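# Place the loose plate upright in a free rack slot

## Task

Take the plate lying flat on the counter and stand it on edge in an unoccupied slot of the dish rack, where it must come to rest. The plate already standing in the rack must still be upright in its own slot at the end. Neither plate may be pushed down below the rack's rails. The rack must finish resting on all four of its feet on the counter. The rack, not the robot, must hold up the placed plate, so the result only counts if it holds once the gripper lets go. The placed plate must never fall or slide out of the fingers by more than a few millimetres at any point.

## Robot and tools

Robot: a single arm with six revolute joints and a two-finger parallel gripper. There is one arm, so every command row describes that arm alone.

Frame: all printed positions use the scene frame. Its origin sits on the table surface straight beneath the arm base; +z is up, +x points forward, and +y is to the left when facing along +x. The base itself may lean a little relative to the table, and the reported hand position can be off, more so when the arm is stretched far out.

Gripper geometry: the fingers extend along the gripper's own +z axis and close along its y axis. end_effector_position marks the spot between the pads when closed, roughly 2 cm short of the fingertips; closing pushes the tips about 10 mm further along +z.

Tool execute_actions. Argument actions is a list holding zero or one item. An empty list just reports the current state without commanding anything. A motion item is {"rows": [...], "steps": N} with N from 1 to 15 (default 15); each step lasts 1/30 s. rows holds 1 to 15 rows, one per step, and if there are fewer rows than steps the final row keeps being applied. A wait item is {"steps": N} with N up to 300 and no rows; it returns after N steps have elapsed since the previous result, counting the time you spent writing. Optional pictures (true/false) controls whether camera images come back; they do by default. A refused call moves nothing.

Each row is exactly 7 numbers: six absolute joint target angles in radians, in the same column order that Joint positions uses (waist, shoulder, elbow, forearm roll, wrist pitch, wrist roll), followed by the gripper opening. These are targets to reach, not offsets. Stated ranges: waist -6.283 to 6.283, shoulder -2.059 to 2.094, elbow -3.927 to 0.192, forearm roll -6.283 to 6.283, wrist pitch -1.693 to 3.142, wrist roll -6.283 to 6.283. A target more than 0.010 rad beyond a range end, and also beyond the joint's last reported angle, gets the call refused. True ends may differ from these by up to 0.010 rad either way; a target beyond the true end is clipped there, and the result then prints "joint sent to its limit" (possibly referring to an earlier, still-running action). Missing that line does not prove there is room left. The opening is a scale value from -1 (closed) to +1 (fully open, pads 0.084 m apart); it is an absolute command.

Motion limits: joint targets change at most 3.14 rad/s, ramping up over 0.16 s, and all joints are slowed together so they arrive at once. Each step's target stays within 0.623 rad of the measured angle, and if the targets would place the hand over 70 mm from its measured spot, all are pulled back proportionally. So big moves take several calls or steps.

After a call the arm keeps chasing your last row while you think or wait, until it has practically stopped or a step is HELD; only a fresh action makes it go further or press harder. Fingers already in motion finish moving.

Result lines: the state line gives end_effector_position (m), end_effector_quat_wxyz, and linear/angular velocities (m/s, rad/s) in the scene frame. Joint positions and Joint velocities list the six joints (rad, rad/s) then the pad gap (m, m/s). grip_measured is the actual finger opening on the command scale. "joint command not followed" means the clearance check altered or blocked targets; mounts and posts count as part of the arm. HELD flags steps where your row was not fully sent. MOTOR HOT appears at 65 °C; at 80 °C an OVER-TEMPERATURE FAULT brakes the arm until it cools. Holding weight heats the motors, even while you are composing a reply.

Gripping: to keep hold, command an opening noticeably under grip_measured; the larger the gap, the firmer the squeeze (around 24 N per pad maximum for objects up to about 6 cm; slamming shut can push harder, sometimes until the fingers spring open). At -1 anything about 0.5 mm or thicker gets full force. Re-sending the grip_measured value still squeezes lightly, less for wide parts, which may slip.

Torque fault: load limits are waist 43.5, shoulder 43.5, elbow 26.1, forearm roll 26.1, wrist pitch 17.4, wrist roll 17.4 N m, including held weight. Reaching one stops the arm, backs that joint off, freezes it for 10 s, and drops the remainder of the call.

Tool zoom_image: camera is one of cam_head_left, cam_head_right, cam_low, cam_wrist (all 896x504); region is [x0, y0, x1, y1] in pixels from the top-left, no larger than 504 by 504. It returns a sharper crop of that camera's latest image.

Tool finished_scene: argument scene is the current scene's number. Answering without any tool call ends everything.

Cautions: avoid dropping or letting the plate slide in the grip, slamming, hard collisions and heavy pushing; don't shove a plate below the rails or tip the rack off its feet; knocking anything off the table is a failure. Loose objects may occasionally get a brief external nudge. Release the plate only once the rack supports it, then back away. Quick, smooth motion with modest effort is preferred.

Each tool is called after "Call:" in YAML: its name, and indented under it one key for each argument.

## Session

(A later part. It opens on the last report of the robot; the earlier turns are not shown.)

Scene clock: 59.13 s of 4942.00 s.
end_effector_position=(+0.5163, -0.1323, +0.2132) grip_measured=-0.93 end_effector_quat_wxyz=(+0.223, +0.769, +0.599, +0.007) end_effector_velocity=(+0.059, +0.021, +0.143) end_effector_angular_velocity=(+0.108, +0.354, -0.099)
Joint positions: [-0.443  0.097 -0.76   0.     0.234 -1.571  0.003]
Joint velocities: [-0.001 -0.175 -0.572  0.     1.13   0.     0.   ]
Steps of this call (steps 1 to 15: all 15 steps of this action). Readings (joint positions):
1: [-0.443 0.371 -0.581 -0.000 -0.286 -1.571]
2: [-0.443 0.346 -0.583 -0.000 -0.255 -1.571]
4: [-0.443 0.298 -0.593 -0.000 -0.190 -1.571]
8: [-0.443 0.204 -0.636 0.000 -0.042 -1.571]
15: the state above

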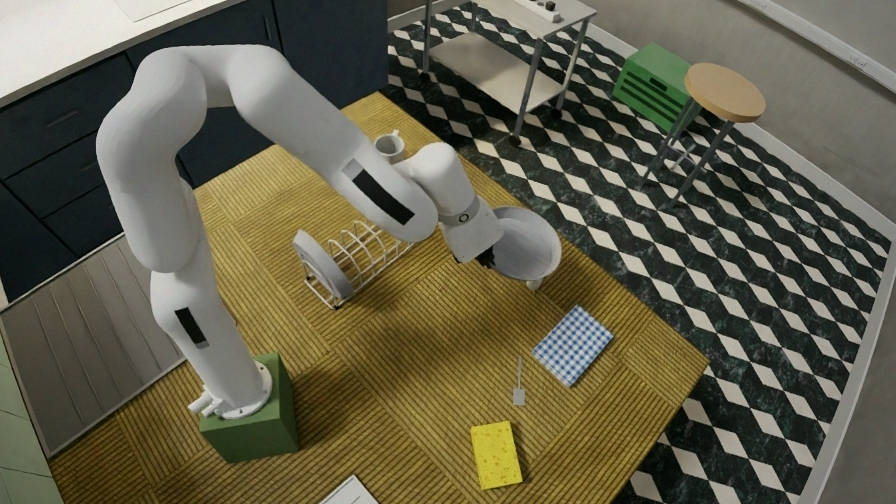

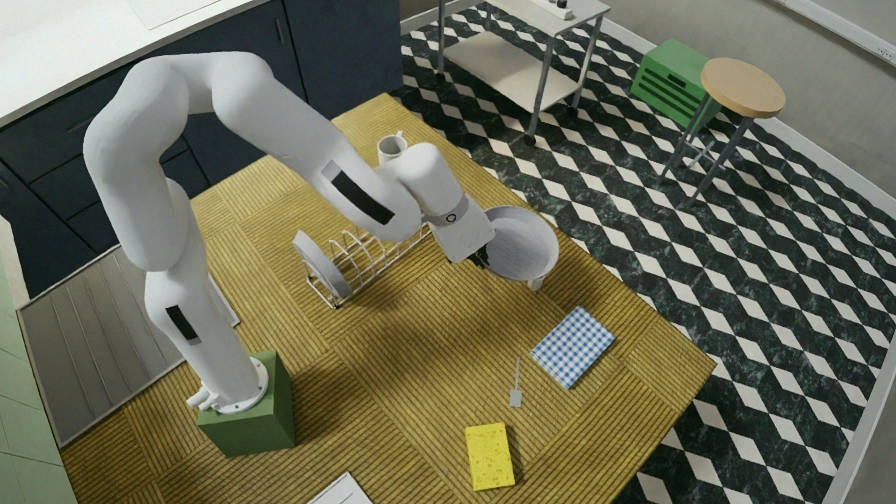

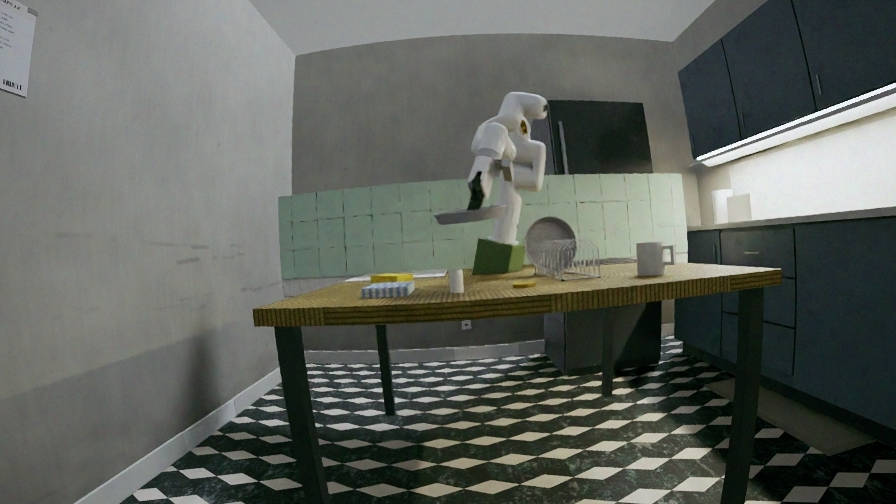

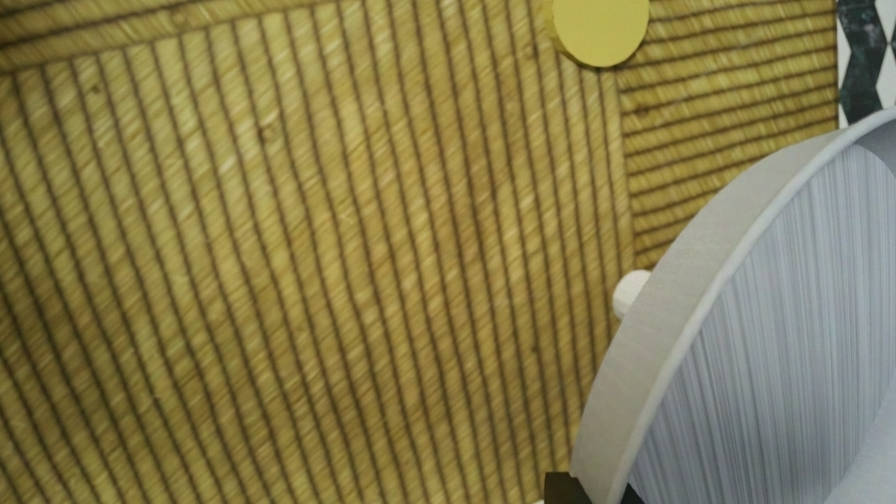

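Call:
execute_actions:
  actions:
    - {"rows":[[-0.443,0.095,-0.815,0,0.36,-1.571,-1],[-0.443,0.103,-0.84,0,0.41,-1.571,-1],[-0.443,0.115,-0.875,0,0.48,-1.571,-1],[-0.443,0.128,-0.91,0,0.55,-1.571,-1],[-0.443,0.14,-0.945,0,0.62,-1.571,-1],[-0.443,0.153,-0.98,0,0.69,-1.571,-1],[-0.443,0.165,-1.015,0,0.76,-1.571,-1],[-0.443,0.178,-1.05,0,0.83,-1.571,-1],[-0.443,0.19,-1.085,0,0.9,-1.571,-1],[-0.443,0.203,-1.12,0,0.97,-1.571,-1],[-0.443,0.215,-1.155,0,1.04,-1.571,-1],[-0.443,0.228,-1.19,0,1.11,-1.571,-1],[-0.443,0.24,-1.225,0,1.18,-1.571,-1],[-0.443,0.253,-1.26,0,1.25,-1.571,-1],[-0.443,0.265,-1.295,0,1.32,-1.571,-1]],"steps":15}
  pictures: false

Call:
execute_actions:
  actions:
    - {"rows":[[-0.443,0.278,-1.33,0,1.39,-1.56,-1],[-0.443,0.29,-1.365,0,1.46,-1.55,-1],[-0.443,0.303,-1.4,0,1.53,-1.54,-1],[-0.443,0.315,-1.435,0,1.6,-1.53,-1],[-0.443,0.328,-1.47,0,1.67,-1.52,-1],[-0.443,0.34,-1.505,0,1.74,-1.51,-1],[-0.44,0.353,-1.54,0,1.81,-1.5,-1],[-0.43,0.365,-1.575,0,1.88,-1.49,-1],[-0.42,0.378,-1.61,0,1.95,-1.48,-1],[-0.405,0.39,-1.645,0,2.02,-1.47,-1],[-0.385,0.403,-1.68,0,2.09,-1.46,-1],[-0.36,0.415,-1.71,0,2.16,-1.455,-1],[-0.33,0.425,-1.735,0,2.22,-1.45,-1],[-0.295,0.435,-1.75,0,2.27,-1.45,-1],[-0.255,0.44,-1.76,0,2.3,-1.45,-1]],"steps":15}
  pictures: false

Call:
execute_actions:
  actions:
    - {"rows":[[-0.215,0.44,-1.76,0,2.323,-1.45,-1],[-0.175,0.44,-1.76,0,2.323,-1.45,-1],[-0.135,0.44,-1.76,0,2.323,-1.45,-1],[-0.095,0.44,-1.76,0,2.323,-1.45,-1],[-0.055,0.44,-1.76,0,2.323,-1.45,-1],[-0.015,0.44,-1.76,0,2.323,-1.45,-1],[0.025,0.44,-1.76,0,2.323,-1.45,-1],[0.065,0.44,-1.76,0,2.323,-1.45,-1],[0.1,0.44,-1.76,0,2.323,-1.45,-1],[0.13,0.44,-1.76,0,2.323,-1.45,-1],[0.155,0.44,-1.76,0,2.323,-1.45,-1],[0.173,0.44,-1.76,0,2.323,-1.45,-1],[0.185,0.44,-1.76,0,2.323,-1.45,-1]],"steps":15}
  pictures: false

Call:
execute_actions:
  actions:
    - {"steps":12}

Scene clock: 66.17 s of 4942.00 s.
end_effector_position=(+0.4781, -0.1168, +0.2270) grip_measured=-0.93 end_effector_quat_wxyz=(+0.009, +0.801, +0.579, -0.153) end_effector_velocity=(-0.151, +0.076, +0.111) end_effector_angular_velocity=(+0.396, +1.294, -0.359)
Joint positions: [-0.443  0.219 -1.165  0.     1.058 -1.571  0.003]
Joint velocities: [-0.001  0.369 -1.03   0.     2.061 -0.    -0.   ]
Steps of this call (steps 1 to 30: the robot went on to your last target; steps 31 to 120: nothing new was sent; then 2.53 s passed at rest; steps 121 to 135: all 15 steps of this action). Readings (joint positions):
121: [-0.443 0.090 -0.800 0.000 0.330 -1.571]
122: [-0.443 0.091 -0.803 0.000 0.337 -1.571]
124: [-0.443 0.099 -0.825 0.000 0.385 -1.571]
128: [-0.443 0.135 -0.931 0.000 0.591 -1.571]
135: the state above

Scene clock: 66.67 s of 4942.00 s.
end_effector_position=(+0.3989, -0.0342, +0.3412) grip_measured=-0.94 end_effector_quat_wxyz=(-0.246, +0.761, +0.472, -0.371) end_effector_velocity=(-0.106, +0.423, +0.243) end_effector_angular_velocity=(+0.269, +1.511, +0.332)
Joint positions: [-0.377  0.404 -1.682 -0.001  2.102 -1.463  0.003]
Joint velocities: [ 0.828  0.336 -0.864  0.005  1.928  0.186  0.   ]
Steps of this call (steps 1 to 15: all 15 steps of this action). Readings (joint positions):
1: [-0.443 0.231 -1.199 0.000 1.128 -1.571]
2: [-0.443 0.244 -1.234 0.000 1.197 -1.571]
4: [-0.443 0.268 -1.304 0.000 1.336 -1.567]
8: [-0.443 0.318 -1.443 0.000 1.616 -1.529]
15: the state above

Scene clock: 67.17 s of 4942.00 s.
end_effector_position=(+0.3655, +0.1665, +0.3358) grip_measured=-0.93 end_effector_quat_wxyz=(-0.237, +0.556, +0.608, -0.515) end_effector_velocity=(-0.048, +0.140, -0.024) end_effector_angular_velocity=(+0.063, +0.099, +0.405)
Joint positions: [ 0.174  0.44  -1.76   0.001  2.323 -1.45   0.003]
Joint velocities: [ 0.424 -0.002 -0.002  0.009  0.005 -0.    -0.   ]
Steps of this call (steps 1 to 15: all 15 steps of this action). Readings (joint positions):
1: [-0.347 0.415 -1.708 -0.000 2.163 -1.457]
2: [-0.311 0.424 -1.729 -0.000 2.216 -1.454]
4: [-0.228 0.435 -1.750 0.000 2.286 -1.451]
8: [-0.058 0.440 -1.758 0.001 2.320 -1.450]
15: the state above

Scene clock: 67.57 s of 4942.00 s.
end_effector_position=(+0.3646, +0.1695, +0.3353) grip_measured=-0.93 end_effector_quat_wxyz=(-0.235, +0.553, +0.610, -0.517) end_effector_velocity=(-0.001, +0.003, -0.000) end_effector_angular_velocity=(+0.002, +0.002, +0.008)
Joint positions: [ 0.184  0.44  -1.76  -0.     2.323 -1.45   0.003]
Joint velocities: [ 0.009  0.    -0.001  0.001  0.    -0.    -0.   ]
Steps of this call (steps 1 to 12: the robot went on to your last target). Readings (joint positions):
1: [0.183 0.440 -1.760 0.001 2.323 -1.450]
2: [0.185 0.440 -1.760 0.001 2.323 -1.450]
4: [0.183 0.440 -1.760 -0.000 2.323 -1.450]
8: [0.182 0.440 -1.760 -0.000 2.323 -1.450]
12: the state above

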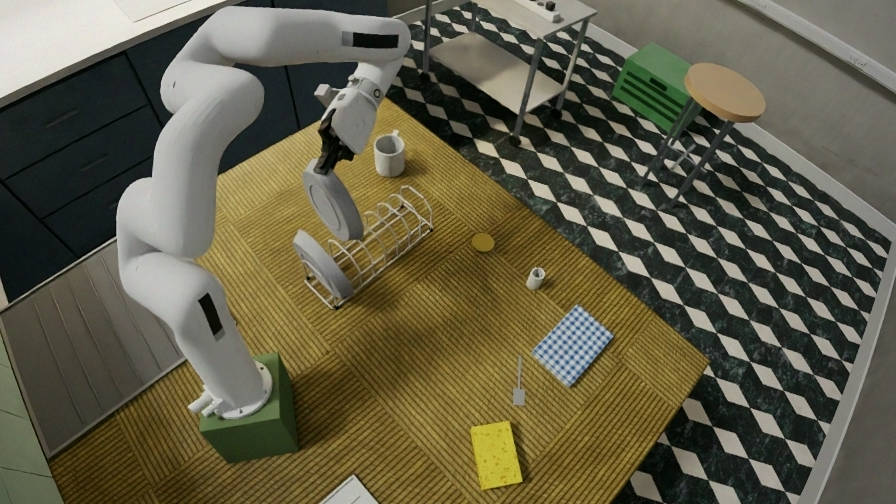

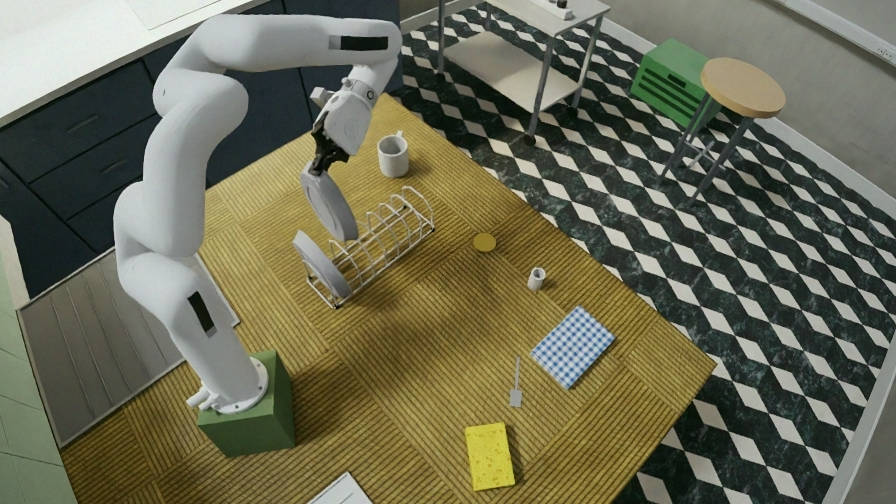

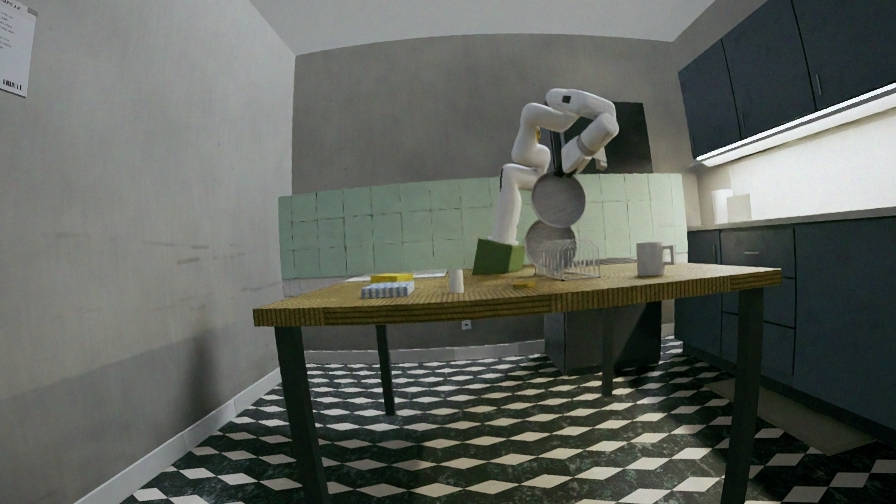

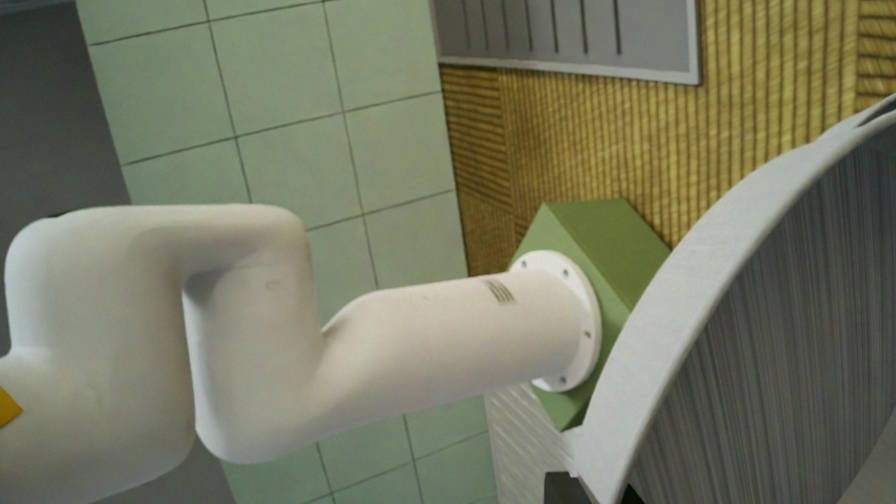

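Call:
execute_actions:
  actions:
    - {"rows":[[0.186,0.446,-1.76,0,2.317,-1.45,-1],[0.188,0.454,-1.76,0,2.309,-1.45,-1],[0.19,0.462,-1.76,0,2.301,-1.45,-1],[0.192,0.47,-1.76,0,2.293,-1.45,-1],[0.193,0.478,-1.76,0,2.285,-1.45,-1],[0.195,0.486,-1.76,0,2.277,-1.45,-1],[0.196,0.493,-1.76,0,2.27,-1.45,-1]],"steps":15}

Call:
zoom_image:
  camera: "cam_head_left"
  region: [280, 150, 450, 320]

Call:
zoom_image:
  camera: "cam_low"
  region: [500, 160, 630, 290]

Scene clock: 71.70 s of 4942.00 s.
end_effector_position=(+0.3702, +0.1707, +0.3058) grip_measured=-0.93 end_effector_quat_wxyz=(-0.233, +0.548, +0.614, -0.518) end_effector_velocity=(+0.003, +0.001, +0.006) end_effector_angular_velocity=(+0.006, -0.019, +0.002)
Joint positions: [ 0.196  0.492 -1.761 -0.     2.27  -1.45   0.003]
Joint velocities: [-0.002 -0.012 -0.009 -0.001  0.001 -0.     0.   ]
Steps of this call (steps 1 to 30: the robot went on to your last target; steps 31 to 109: nothing new was sent; steps 110 to 124: all 15 steps of this action). Readings (joint positions):
110: [0.185 0.440 -1.760 -0.000 2.323 -1.450]
111: [0.185 0.441 -1.760 -0.000 2.321 -1.450]
113: [0.187 0.451 -1.762 -0.000 2.311 -1.450]
117: [0.194 0.484 -1.759 0.000 2.280 -1.450]
124: the state above

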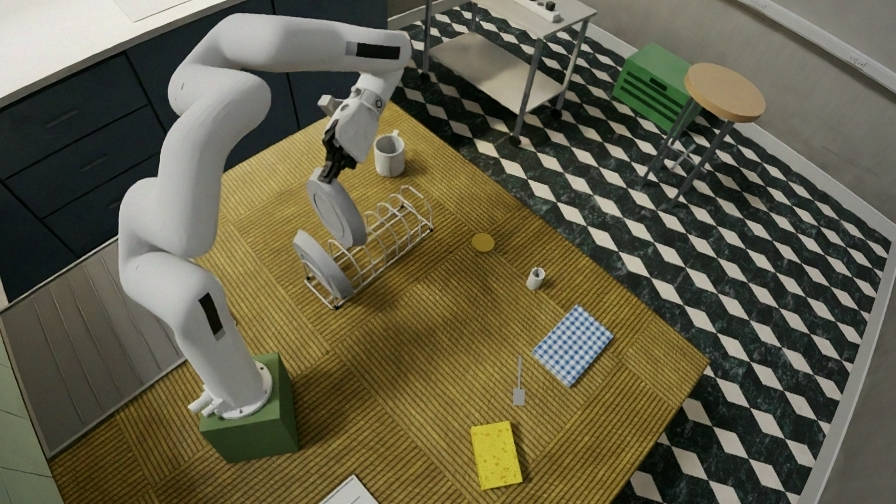

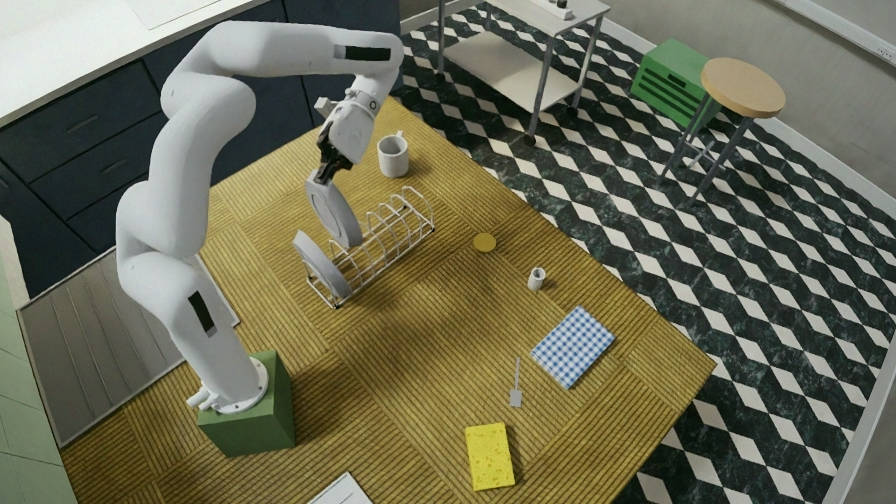

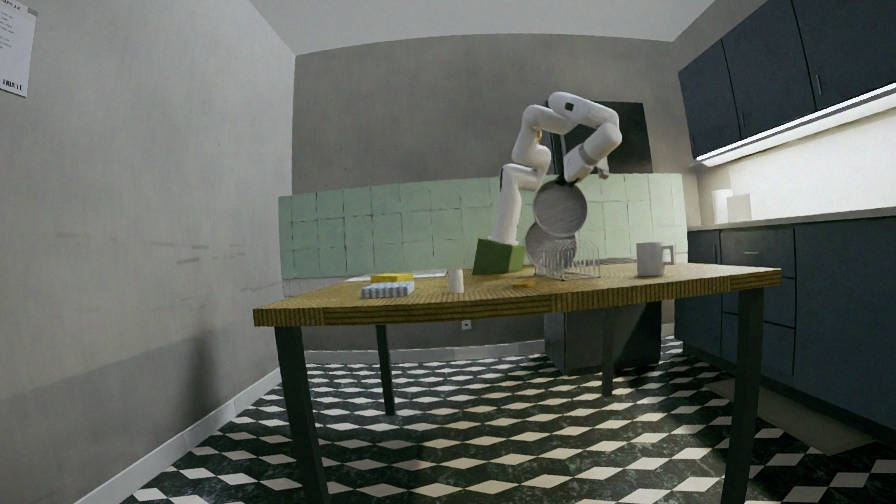

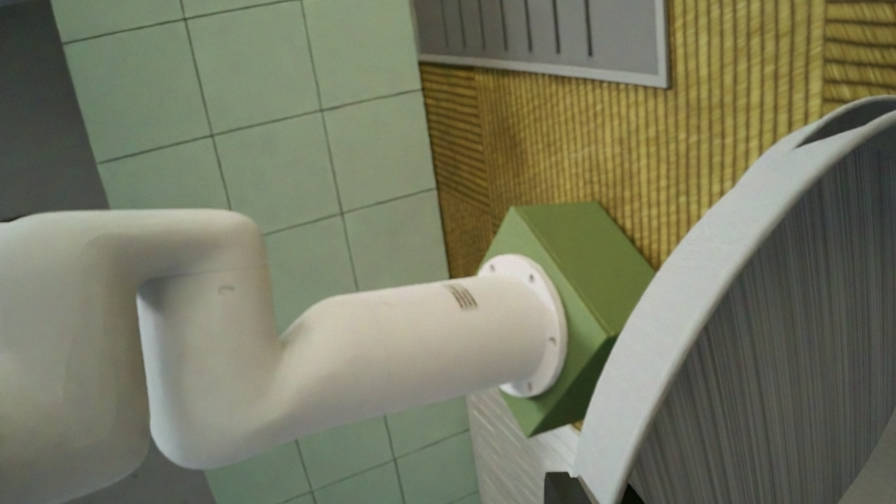

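Region (280, 150, 450, 320) of cam_head_left's 896x504 image, scaled by 2.965, with more detail than that image has.

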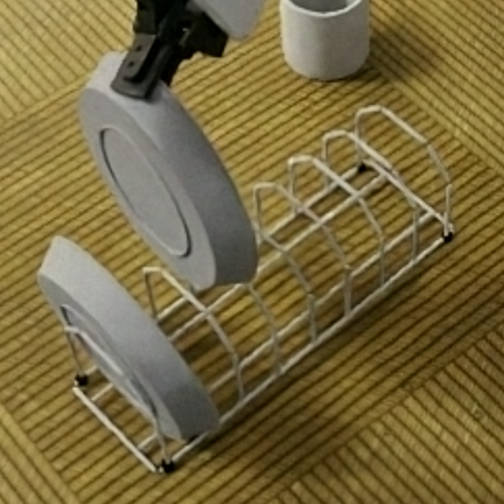

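Region (500, 160, 630, 290) of cam_low's 896x504 image, scaled by 3.877, with more detail than that image has.

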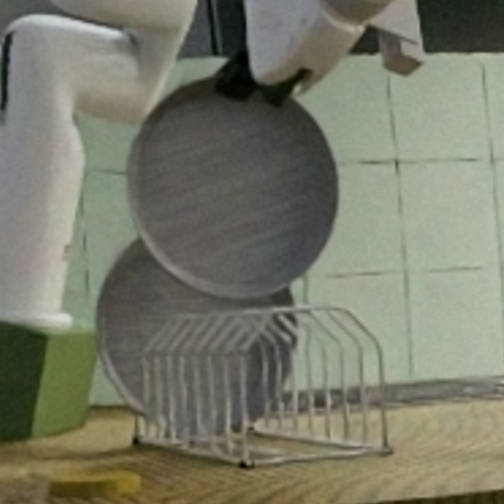

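Call:
execute_actions:
  actions:
    - {"rows":[[0.196,0.484,-1.745,0,2.264,-1.45,-1],[0.195,0.474,-1.728,0,2.257,-1.45,-1],[0.195,0.464,-1.711,0,2.250,-1.45,-1],[0.195,0.454,-1.695,0,2.244,-1.45,-1],[0.194,0.444,-1.679,0,2.238,-1.45,-1],[0.194,0.435,-1.665,0,2.233,-1.45,-1],[0.194,0.435,-1.663,0,2.231,-1.45,-1],[0.195,0.44,-1.663,0,2.226,-1.45,-1],[0.196,0.445,-1.663,0,2.221,-1.45,-1],[0.197,0.45,-1.663,0,2.216,-1.45,-1],[0.198,0.455,-1.663,0,2.211,-1.45,-1],[0.199,0.46,-1.663,0,2.206,-1.45,-1],[0.2,0.465,-1.663,0,2.201,-1.45,-1],[0.201,0.47,-1.663,0,2.196,-1.45,-1]],"steps":15}
  pictures: false

Call:
execute_actions:
  actions:
    - {"steps":12}

Call:
zoom_image:
  camera: "cam_head_left"
  region: [280, 150, 450, 320]

Call:
zoom_image:
  camera: "cam_low"
  region: [500, 160, 630, 290]

Scene clock: 79.43 s of 4942.00 s.
end_effector_position=(+0.3581, +0.1646, +0.2893) grip_measured=-0.93 end_effector_quat_wxyz=(-0.233, +0.547, +0.614, -0.520) end_effector_velocity=(+0.009, -0.001, -0.076) end_effector_angular_velocity=(+0.004, +0.002, +0.027)
Joint positions: [ 0.2    0.464 -1.663 -0.     2.203 -1.45   0.003]
Joint velocities: [ 0.027  0.13   0.01  -0.001 -0.144  0.     0.003]
Steps of this call (steps 1 to 15: the robot went on to your last target; steps 16 to 100: nothing new was sent; then 3.90 s passed at rest; steps 101 to 115: all 15 steps of this action). Readings (joint positions):
101: [0.196 0.493 -1.760 -0.000 2.270 -1.450]
102: [0.196 0.491 -1.756 0.000 2.268 -1.450]
104: [0.196 0.478 -1.734 0.000 2.259 -1.450]
108: [0.194 0.441 -1.675 -0.000 2.237 -1.450]
115: the state above

Scene clock: 79.83 s of 4942.00 s.
end_effector_position=(+0.3589, +0.1648, +0.2863) grip_measured=-0.93 end_effector_quat_wxyz=(-0.232, +0.546, +0.615, -0.519) end_effector_velocity=(-0.000, -0.000, -0.000) end_effector_angular_velocity=(-0.001, +0.002, +0.000)
Joint positions: [ 0.201  0.469 -1.664 -0.     2.197 -1.45   0.003]
Joint velocities: [ 0.     0.001  0.002 -0.001  0.    -0.     0.   ]
Steps of this call (steps 1 to 12: the robot went on to your last target). Readings (joint positions):
1: [0.201 0.468 -1.663 -0.000 2.200 -1.450]
2: [0.201 0.470 -1.663 -0.000 2.199 -1.450]
4: [0.201 0.470 -1.664 -0.000 2.197 -1.450]
8: [0.201 0.469 -1.664 -0.000 2.197 -1.450]
12: the state above

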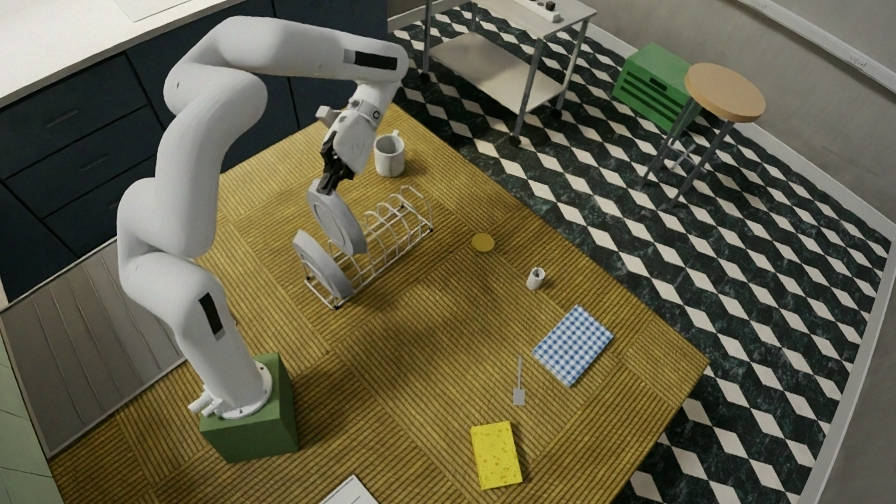

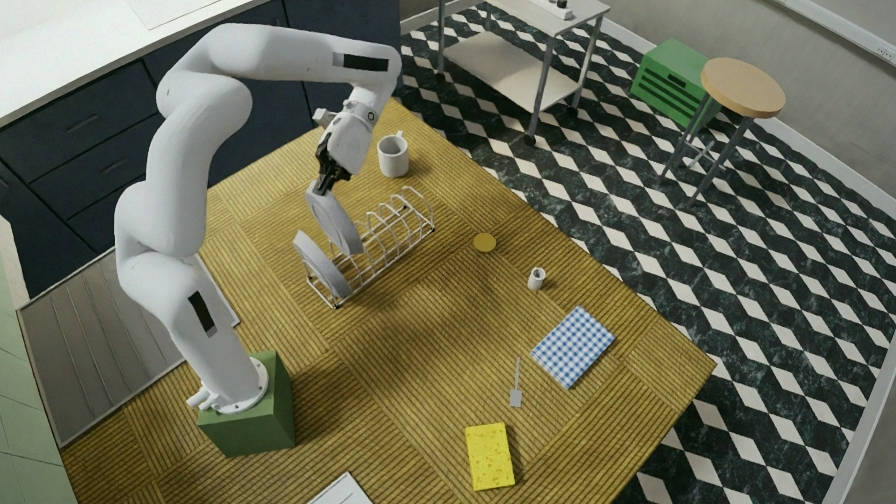

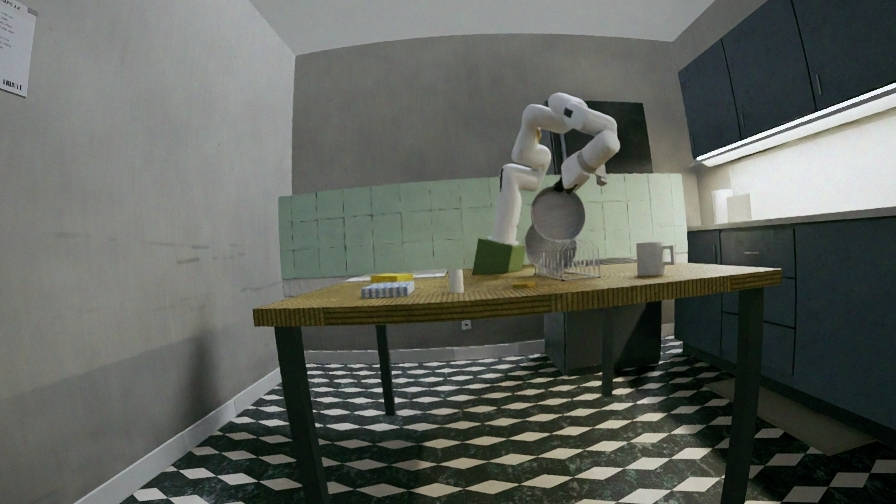

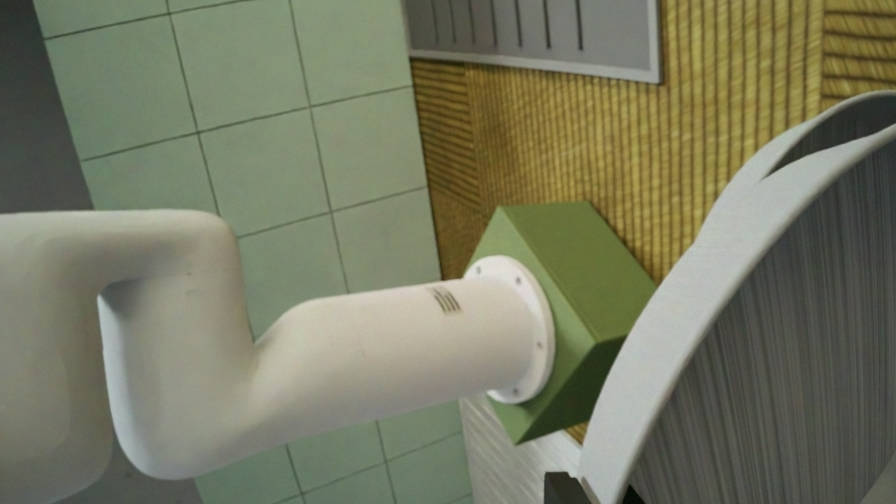

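Region (280, 150, 450, 320) of cam_head_left's 896x504 image, scaled by 2.965, with more detail than that image has.

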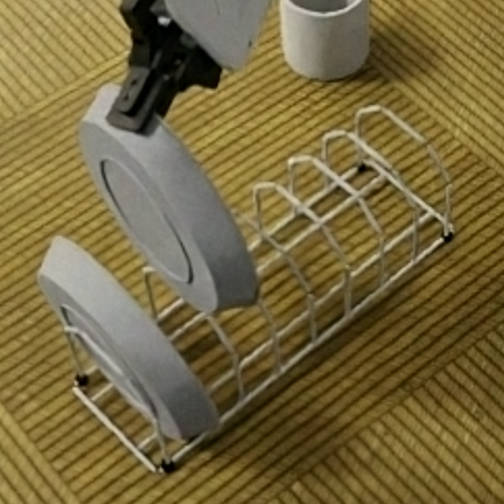

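Region (500, 160, 630, 290) of cam_low's 896x504 image, scaled by 3.877, with more detail than that image has.

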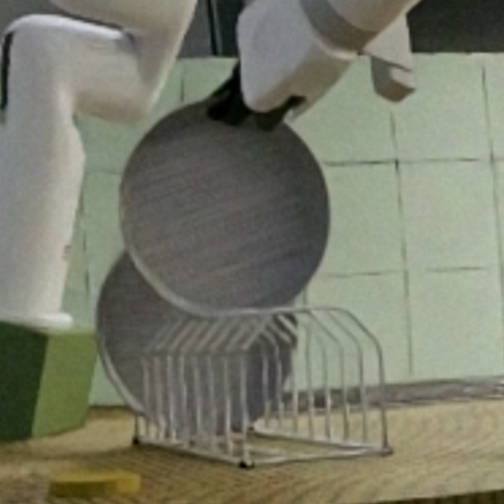

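Call:
execute_actions:
  actions:
    - {"rows":[[0.199,0.473,-1.667,0,2.197,-1.45,-1],[0.197,0.476,-1.671,0,2.198,-1.45,-1],[0.194,0.479,-1.674,0,2.198,-1.45,-1],[0.191,0.482,-1.677,0,2.198,-1.45,-1],[0.189,0.485,-1.677,0,2.195,-1.45,-1],[0.189,0.489,-1.677,0,2.191,-1.45,-1],[0.189,0.493,-1.677,0,2.187,-1.45,-1],[0.19,0.497,-1.677,0,2.183,-1.45,-1],[0.19,0.501,-1.677,0,2.179,-1.45,-1],[0.19,0.505,-1.677,0,2.175,-1.45,-1],[0.19,0.508,-1.677,0,2.172,-1.45,-1]],"steps":15}
  pictures: false

Call:
execute_actions:
  actions:
    - {"steps":10}

Call:
zoom_image:
  camera: "cam_head_left"
  region: [280, 150, 450, 320]

Call:
zoom_image:
  camera: "cam_low"
  region: [500, 160, 630, 290]

Scene clock: 87.97 s of 4942.00 s.
end_effector_position=(+0.3620, +0.1604, +0.2800) grip_measured=-0.71 end_effector_quat_wxyz=(-0.237, +0.548, +0.608, -0.523) end_effector_velocity=(-0.014, -0.004, -0.015) end_effector_angular_velocity=(-0.015, +0.063, -0.010)
Joint positions: [ 0.19   0.498 -1.68  -0.     2.2   -1.45   0.013]
Joint velocities: [ 0.006  0.024  0.044  0.007 -0.004  0.     0.044]
Steps of this call (steps 1 to 15: the robot went on to your last target; steps 16 to 100: nothing new was sent; then 4.30 s passed at rest; steps 101 to 115: all 15 steps of this action). Readings (joint positions):
101: [0.201 0.470 -1.663 -0.000 2.196 -1.450]
102: [0.201 0.471 -1.664 0.000 2.196 -1.450]
104: [0.197 0.475 -1.670 0.000 2.198 -1.450]
108: [0.189 0.484 -1.681 -0.001 2.198 -1.450]
115: the state above

Scene clock: 88.30 s of 4942.00 s.
end_effector_position=(+0.3616, +0.1598, +0.2762) grip_measured=-0.63 end_effector_quat_wxyz=(-0.238, +0.548, +0.607, -0.524) end_effector_velocity=(+0.002, +0.000, -0.002) end_effector_angular_velocity=(+0.002, -0.005, +0.000)
Joint positions: [ 0.19   0.504 -1.676  0.     2.194 -1.45   0.017]
Joint velocities: [-0.     0.005 -0.003  0.    -0.006  0.     0.005]
Steps of this call (steps 1 to 10: the robot went on to your last target). Readings (joint positions):
1: [0.190 0.498 -1.678 -0.000 2.199 -1.450]
2: [0.190 0.499 -1.677 0.000 2.199 -1.450]
4: [0.190 0.502 -1.675 0.000 2.195 -1.450]
8: [0.190 0.503 -1.676 0.000 2.194 -1.450]
10: the state above

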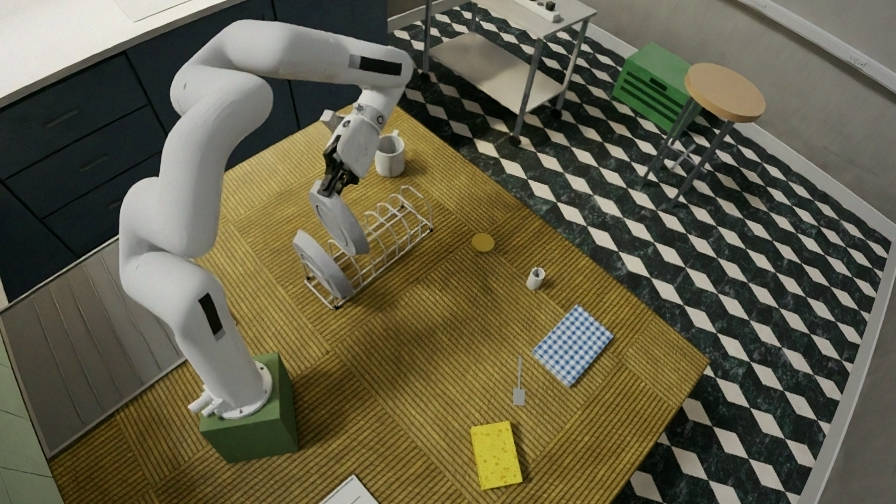

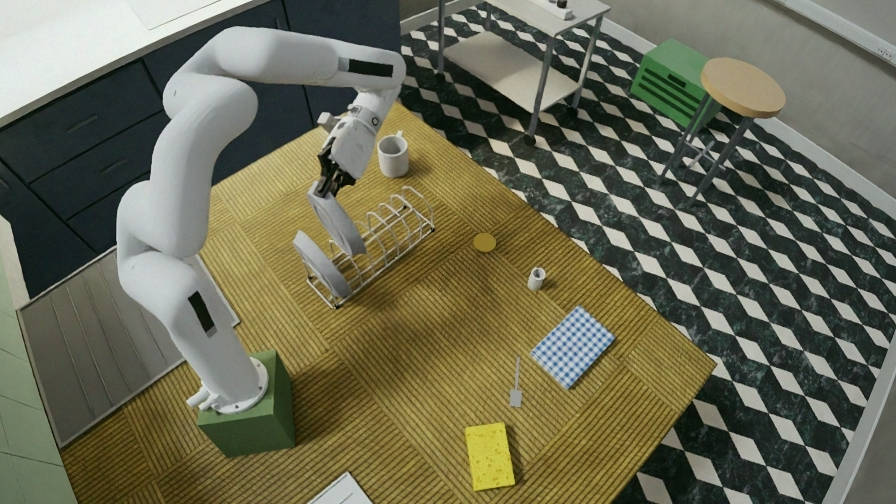

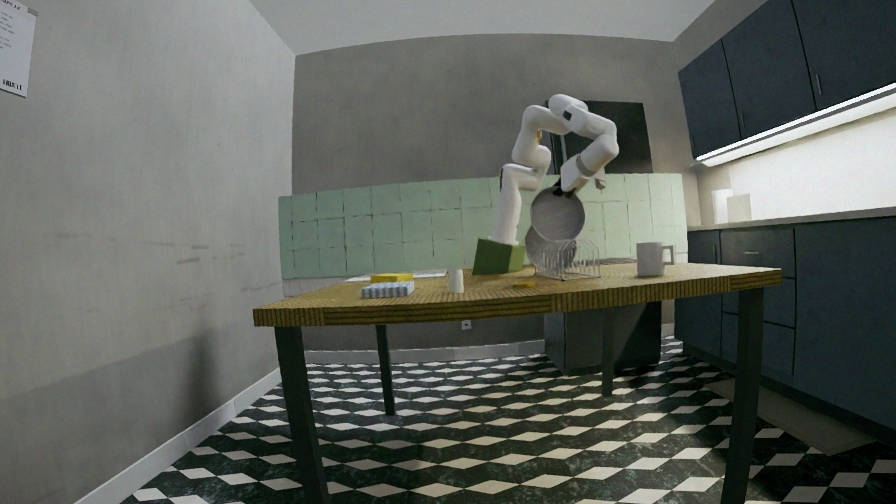

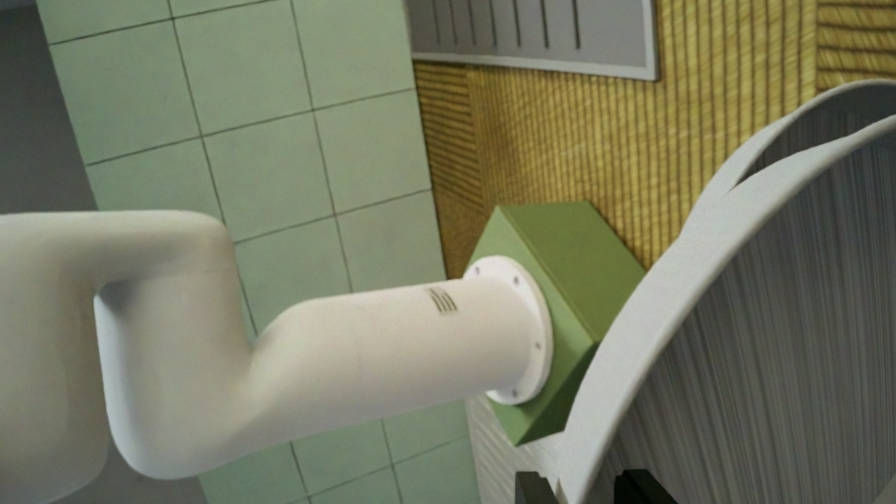

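Region (280, 150, 450, 320) of cam_head_left's 896x504 image, scaled by 2.965, with more detail than that image has.

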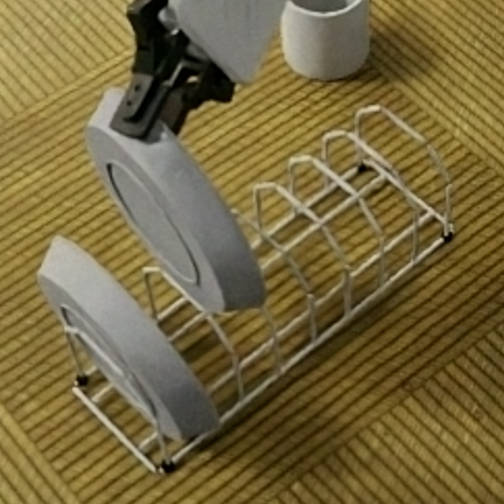

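Region (500, 160, 630, 290) of cam_low's 896x504 image, scaled by 3.877, with more detail than that image has.

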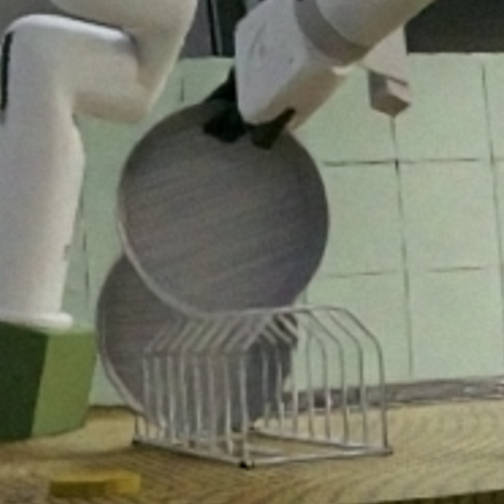

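Call:
execute_actions:
  actions:
    - {"rows":[[0.19,0.5,-1.677,0,2.19,-1.45,-1],[0.19,0.496,-1.677,0,2.19,-1.45,-1],[0.19,0.492,-1.677,0,2.191,-1.45,-1],[0.19,0.489,-1.677,0,2.192,-1.45,-1],[0.19,0.486,-1.677,0,2.194,-1.45,-1],[0.19,0.483,-1.677,0,2.197,-1.45,-1],[0.19,0.48,-1.677,0,2.2,-1.45,-1],[0.19,0.477,-1.677,0,2.203,-1.45,-1],[0.19,0.474,-1.677,0,2.206,-1.45,-1],[0.19,0.471,-1.677,0,2.209,-1.45,-1],[0.19,0.468,-1.677,0,2.212,-1.45,-1],[0.19,0.465,-1.677,0,2.215,-1.45,-1],[0.19,0.462,-1.677,0,2.218,-1.45,-1],[0.19,0.459,-1.677,0,2.221,-1.45,-1],[0.19,0.456,-1.677,0,2.224,-1.45,-1]],"steps":15}
  pictures: false

Call:
execute_actions:
  actions:
    - {"steps":10}

Call:
zoom_image:
  camera: "cam_head_left"
  region: [280, 150, 450, 320]

Scene clock: 93.00 s of 4942.00 s.
end_effector_position=(+0.3600, +0.1625, +0.2921) grip_measured=-0.93 end_effector_quat_wxyz=(-0.235, +0.550, +0.611, -0.519) end_effector_velocity=(-0.003, +0.010, +0.067) end_effector_angular_velocity=(+0.012, -0.037, +0.006)
Joint positions: [ 0.19   0.468 -1.673  0.001  2.214 -1.45   0.003]
Joint velocities: [-0.002 -0.12  -0.029 -0.001  0.11  -0.     0.   ]
Steps of this call (steps 1 to 15: the robot went on to your last target; steps 16 to 100: nothing new was sent; then 0.87 s passed at rest; steps 101 to 115: all 15 steps of this action). Readings (joint positions):
101: [0.190 0.505 -1.677 0.000 2.192 -1.450]
102: [0.190 0.504 -1.676 0.000 2.195 -1.450]
104: [0.190 0.499 -1.674 0.000 2.200 -1.450]
108: [0.190 0.486 -1.675 0.001 2.200 -1.450]
115: the state above

Scene clock: 93.33 s of 4942.00 s.
end_effector_position=(+0.3598, +0.1633, +0.2981) grip_measured=-0.93 end_effector_quat_wxyz=(-0.234, +0.550, +0.612, -0.518) end_effector_velocity=(+0.001, +0.001, +0.002) end_effector_angular_velocity=(+0.003, -0.008, +0.000)
Joint positions: [ 0.19   0.457 -1.676  0.     2.224 -1.45   0.003]
Joint velocities: [-0.001 -0.005 -0.004  0.     0.001 -0.     0.   ]
Steps of this call (steps 1 to 10: the robot went on to your last target). Readings (joint positions):
1: [0.190 0.464 -1.674 0.000 2.217 -1.450]
2: [0.190 0.460 -1.675 0.000 2.220 -1.450]
4: [0.190 0.457 -1.677 0.000 2.222 -1.450]
8: [0.190 0.457 -1.676 0.000 2.223 -1.450]
10: the state above

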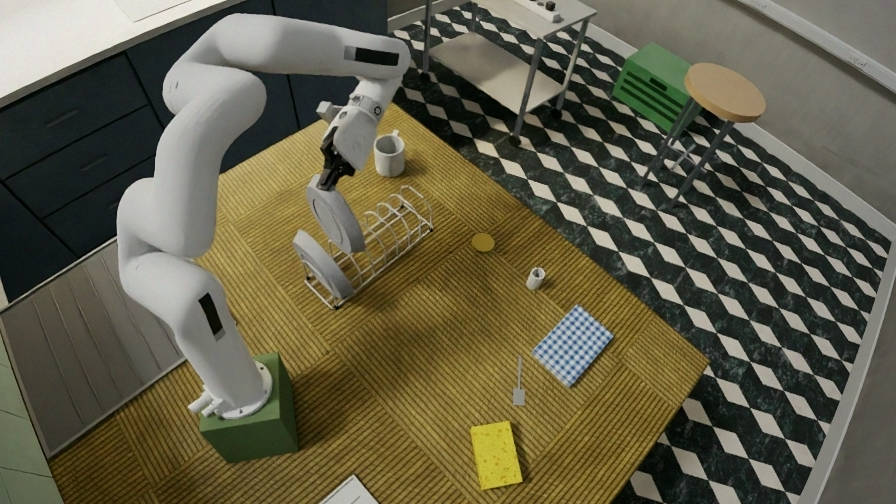

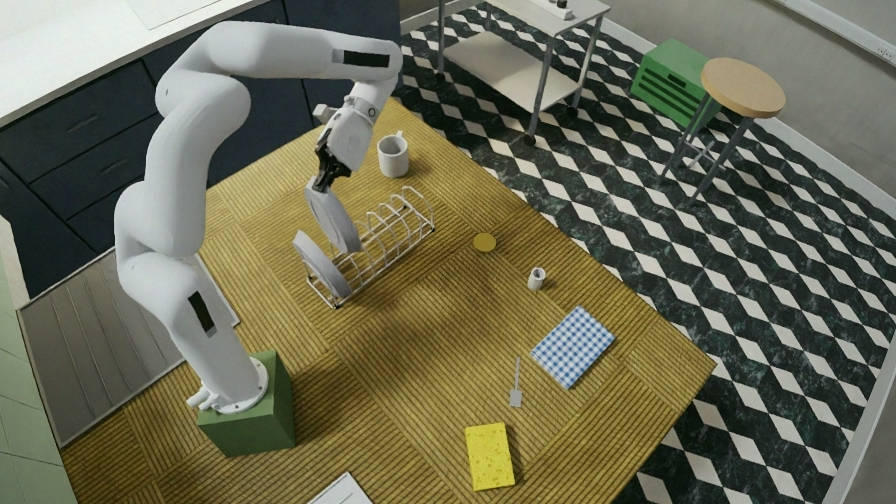

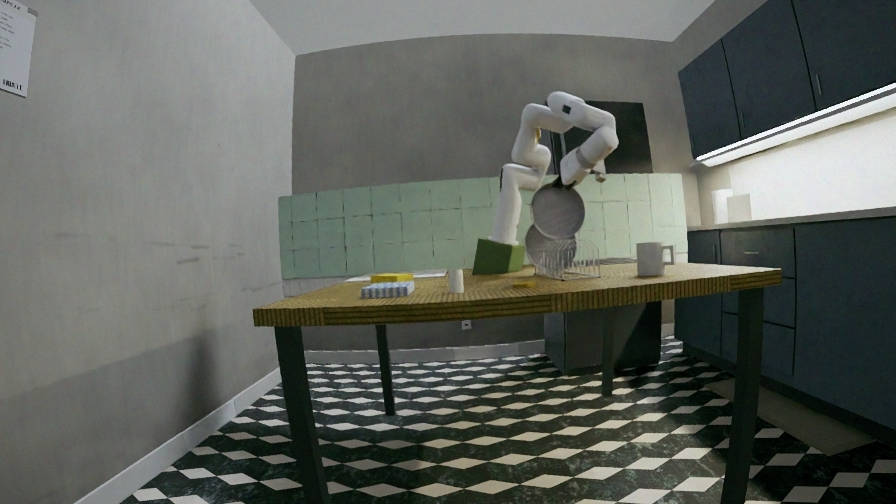

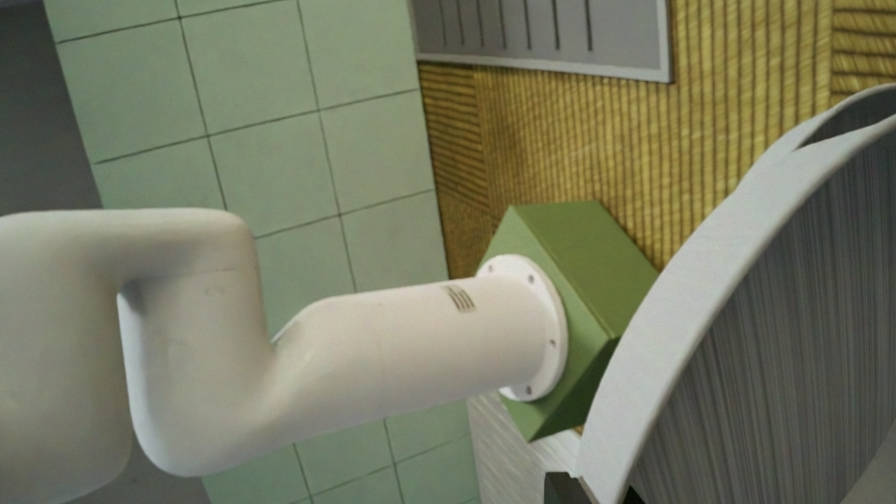

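Region (280, 150, 450, 320) of cam_head_left's 896x504 image, scaled by 2.965, with more detail than that image has.

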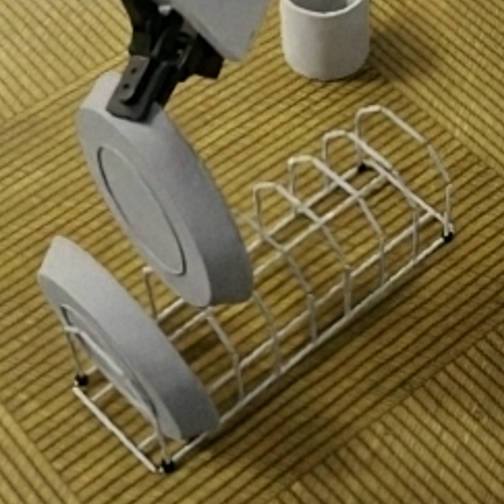

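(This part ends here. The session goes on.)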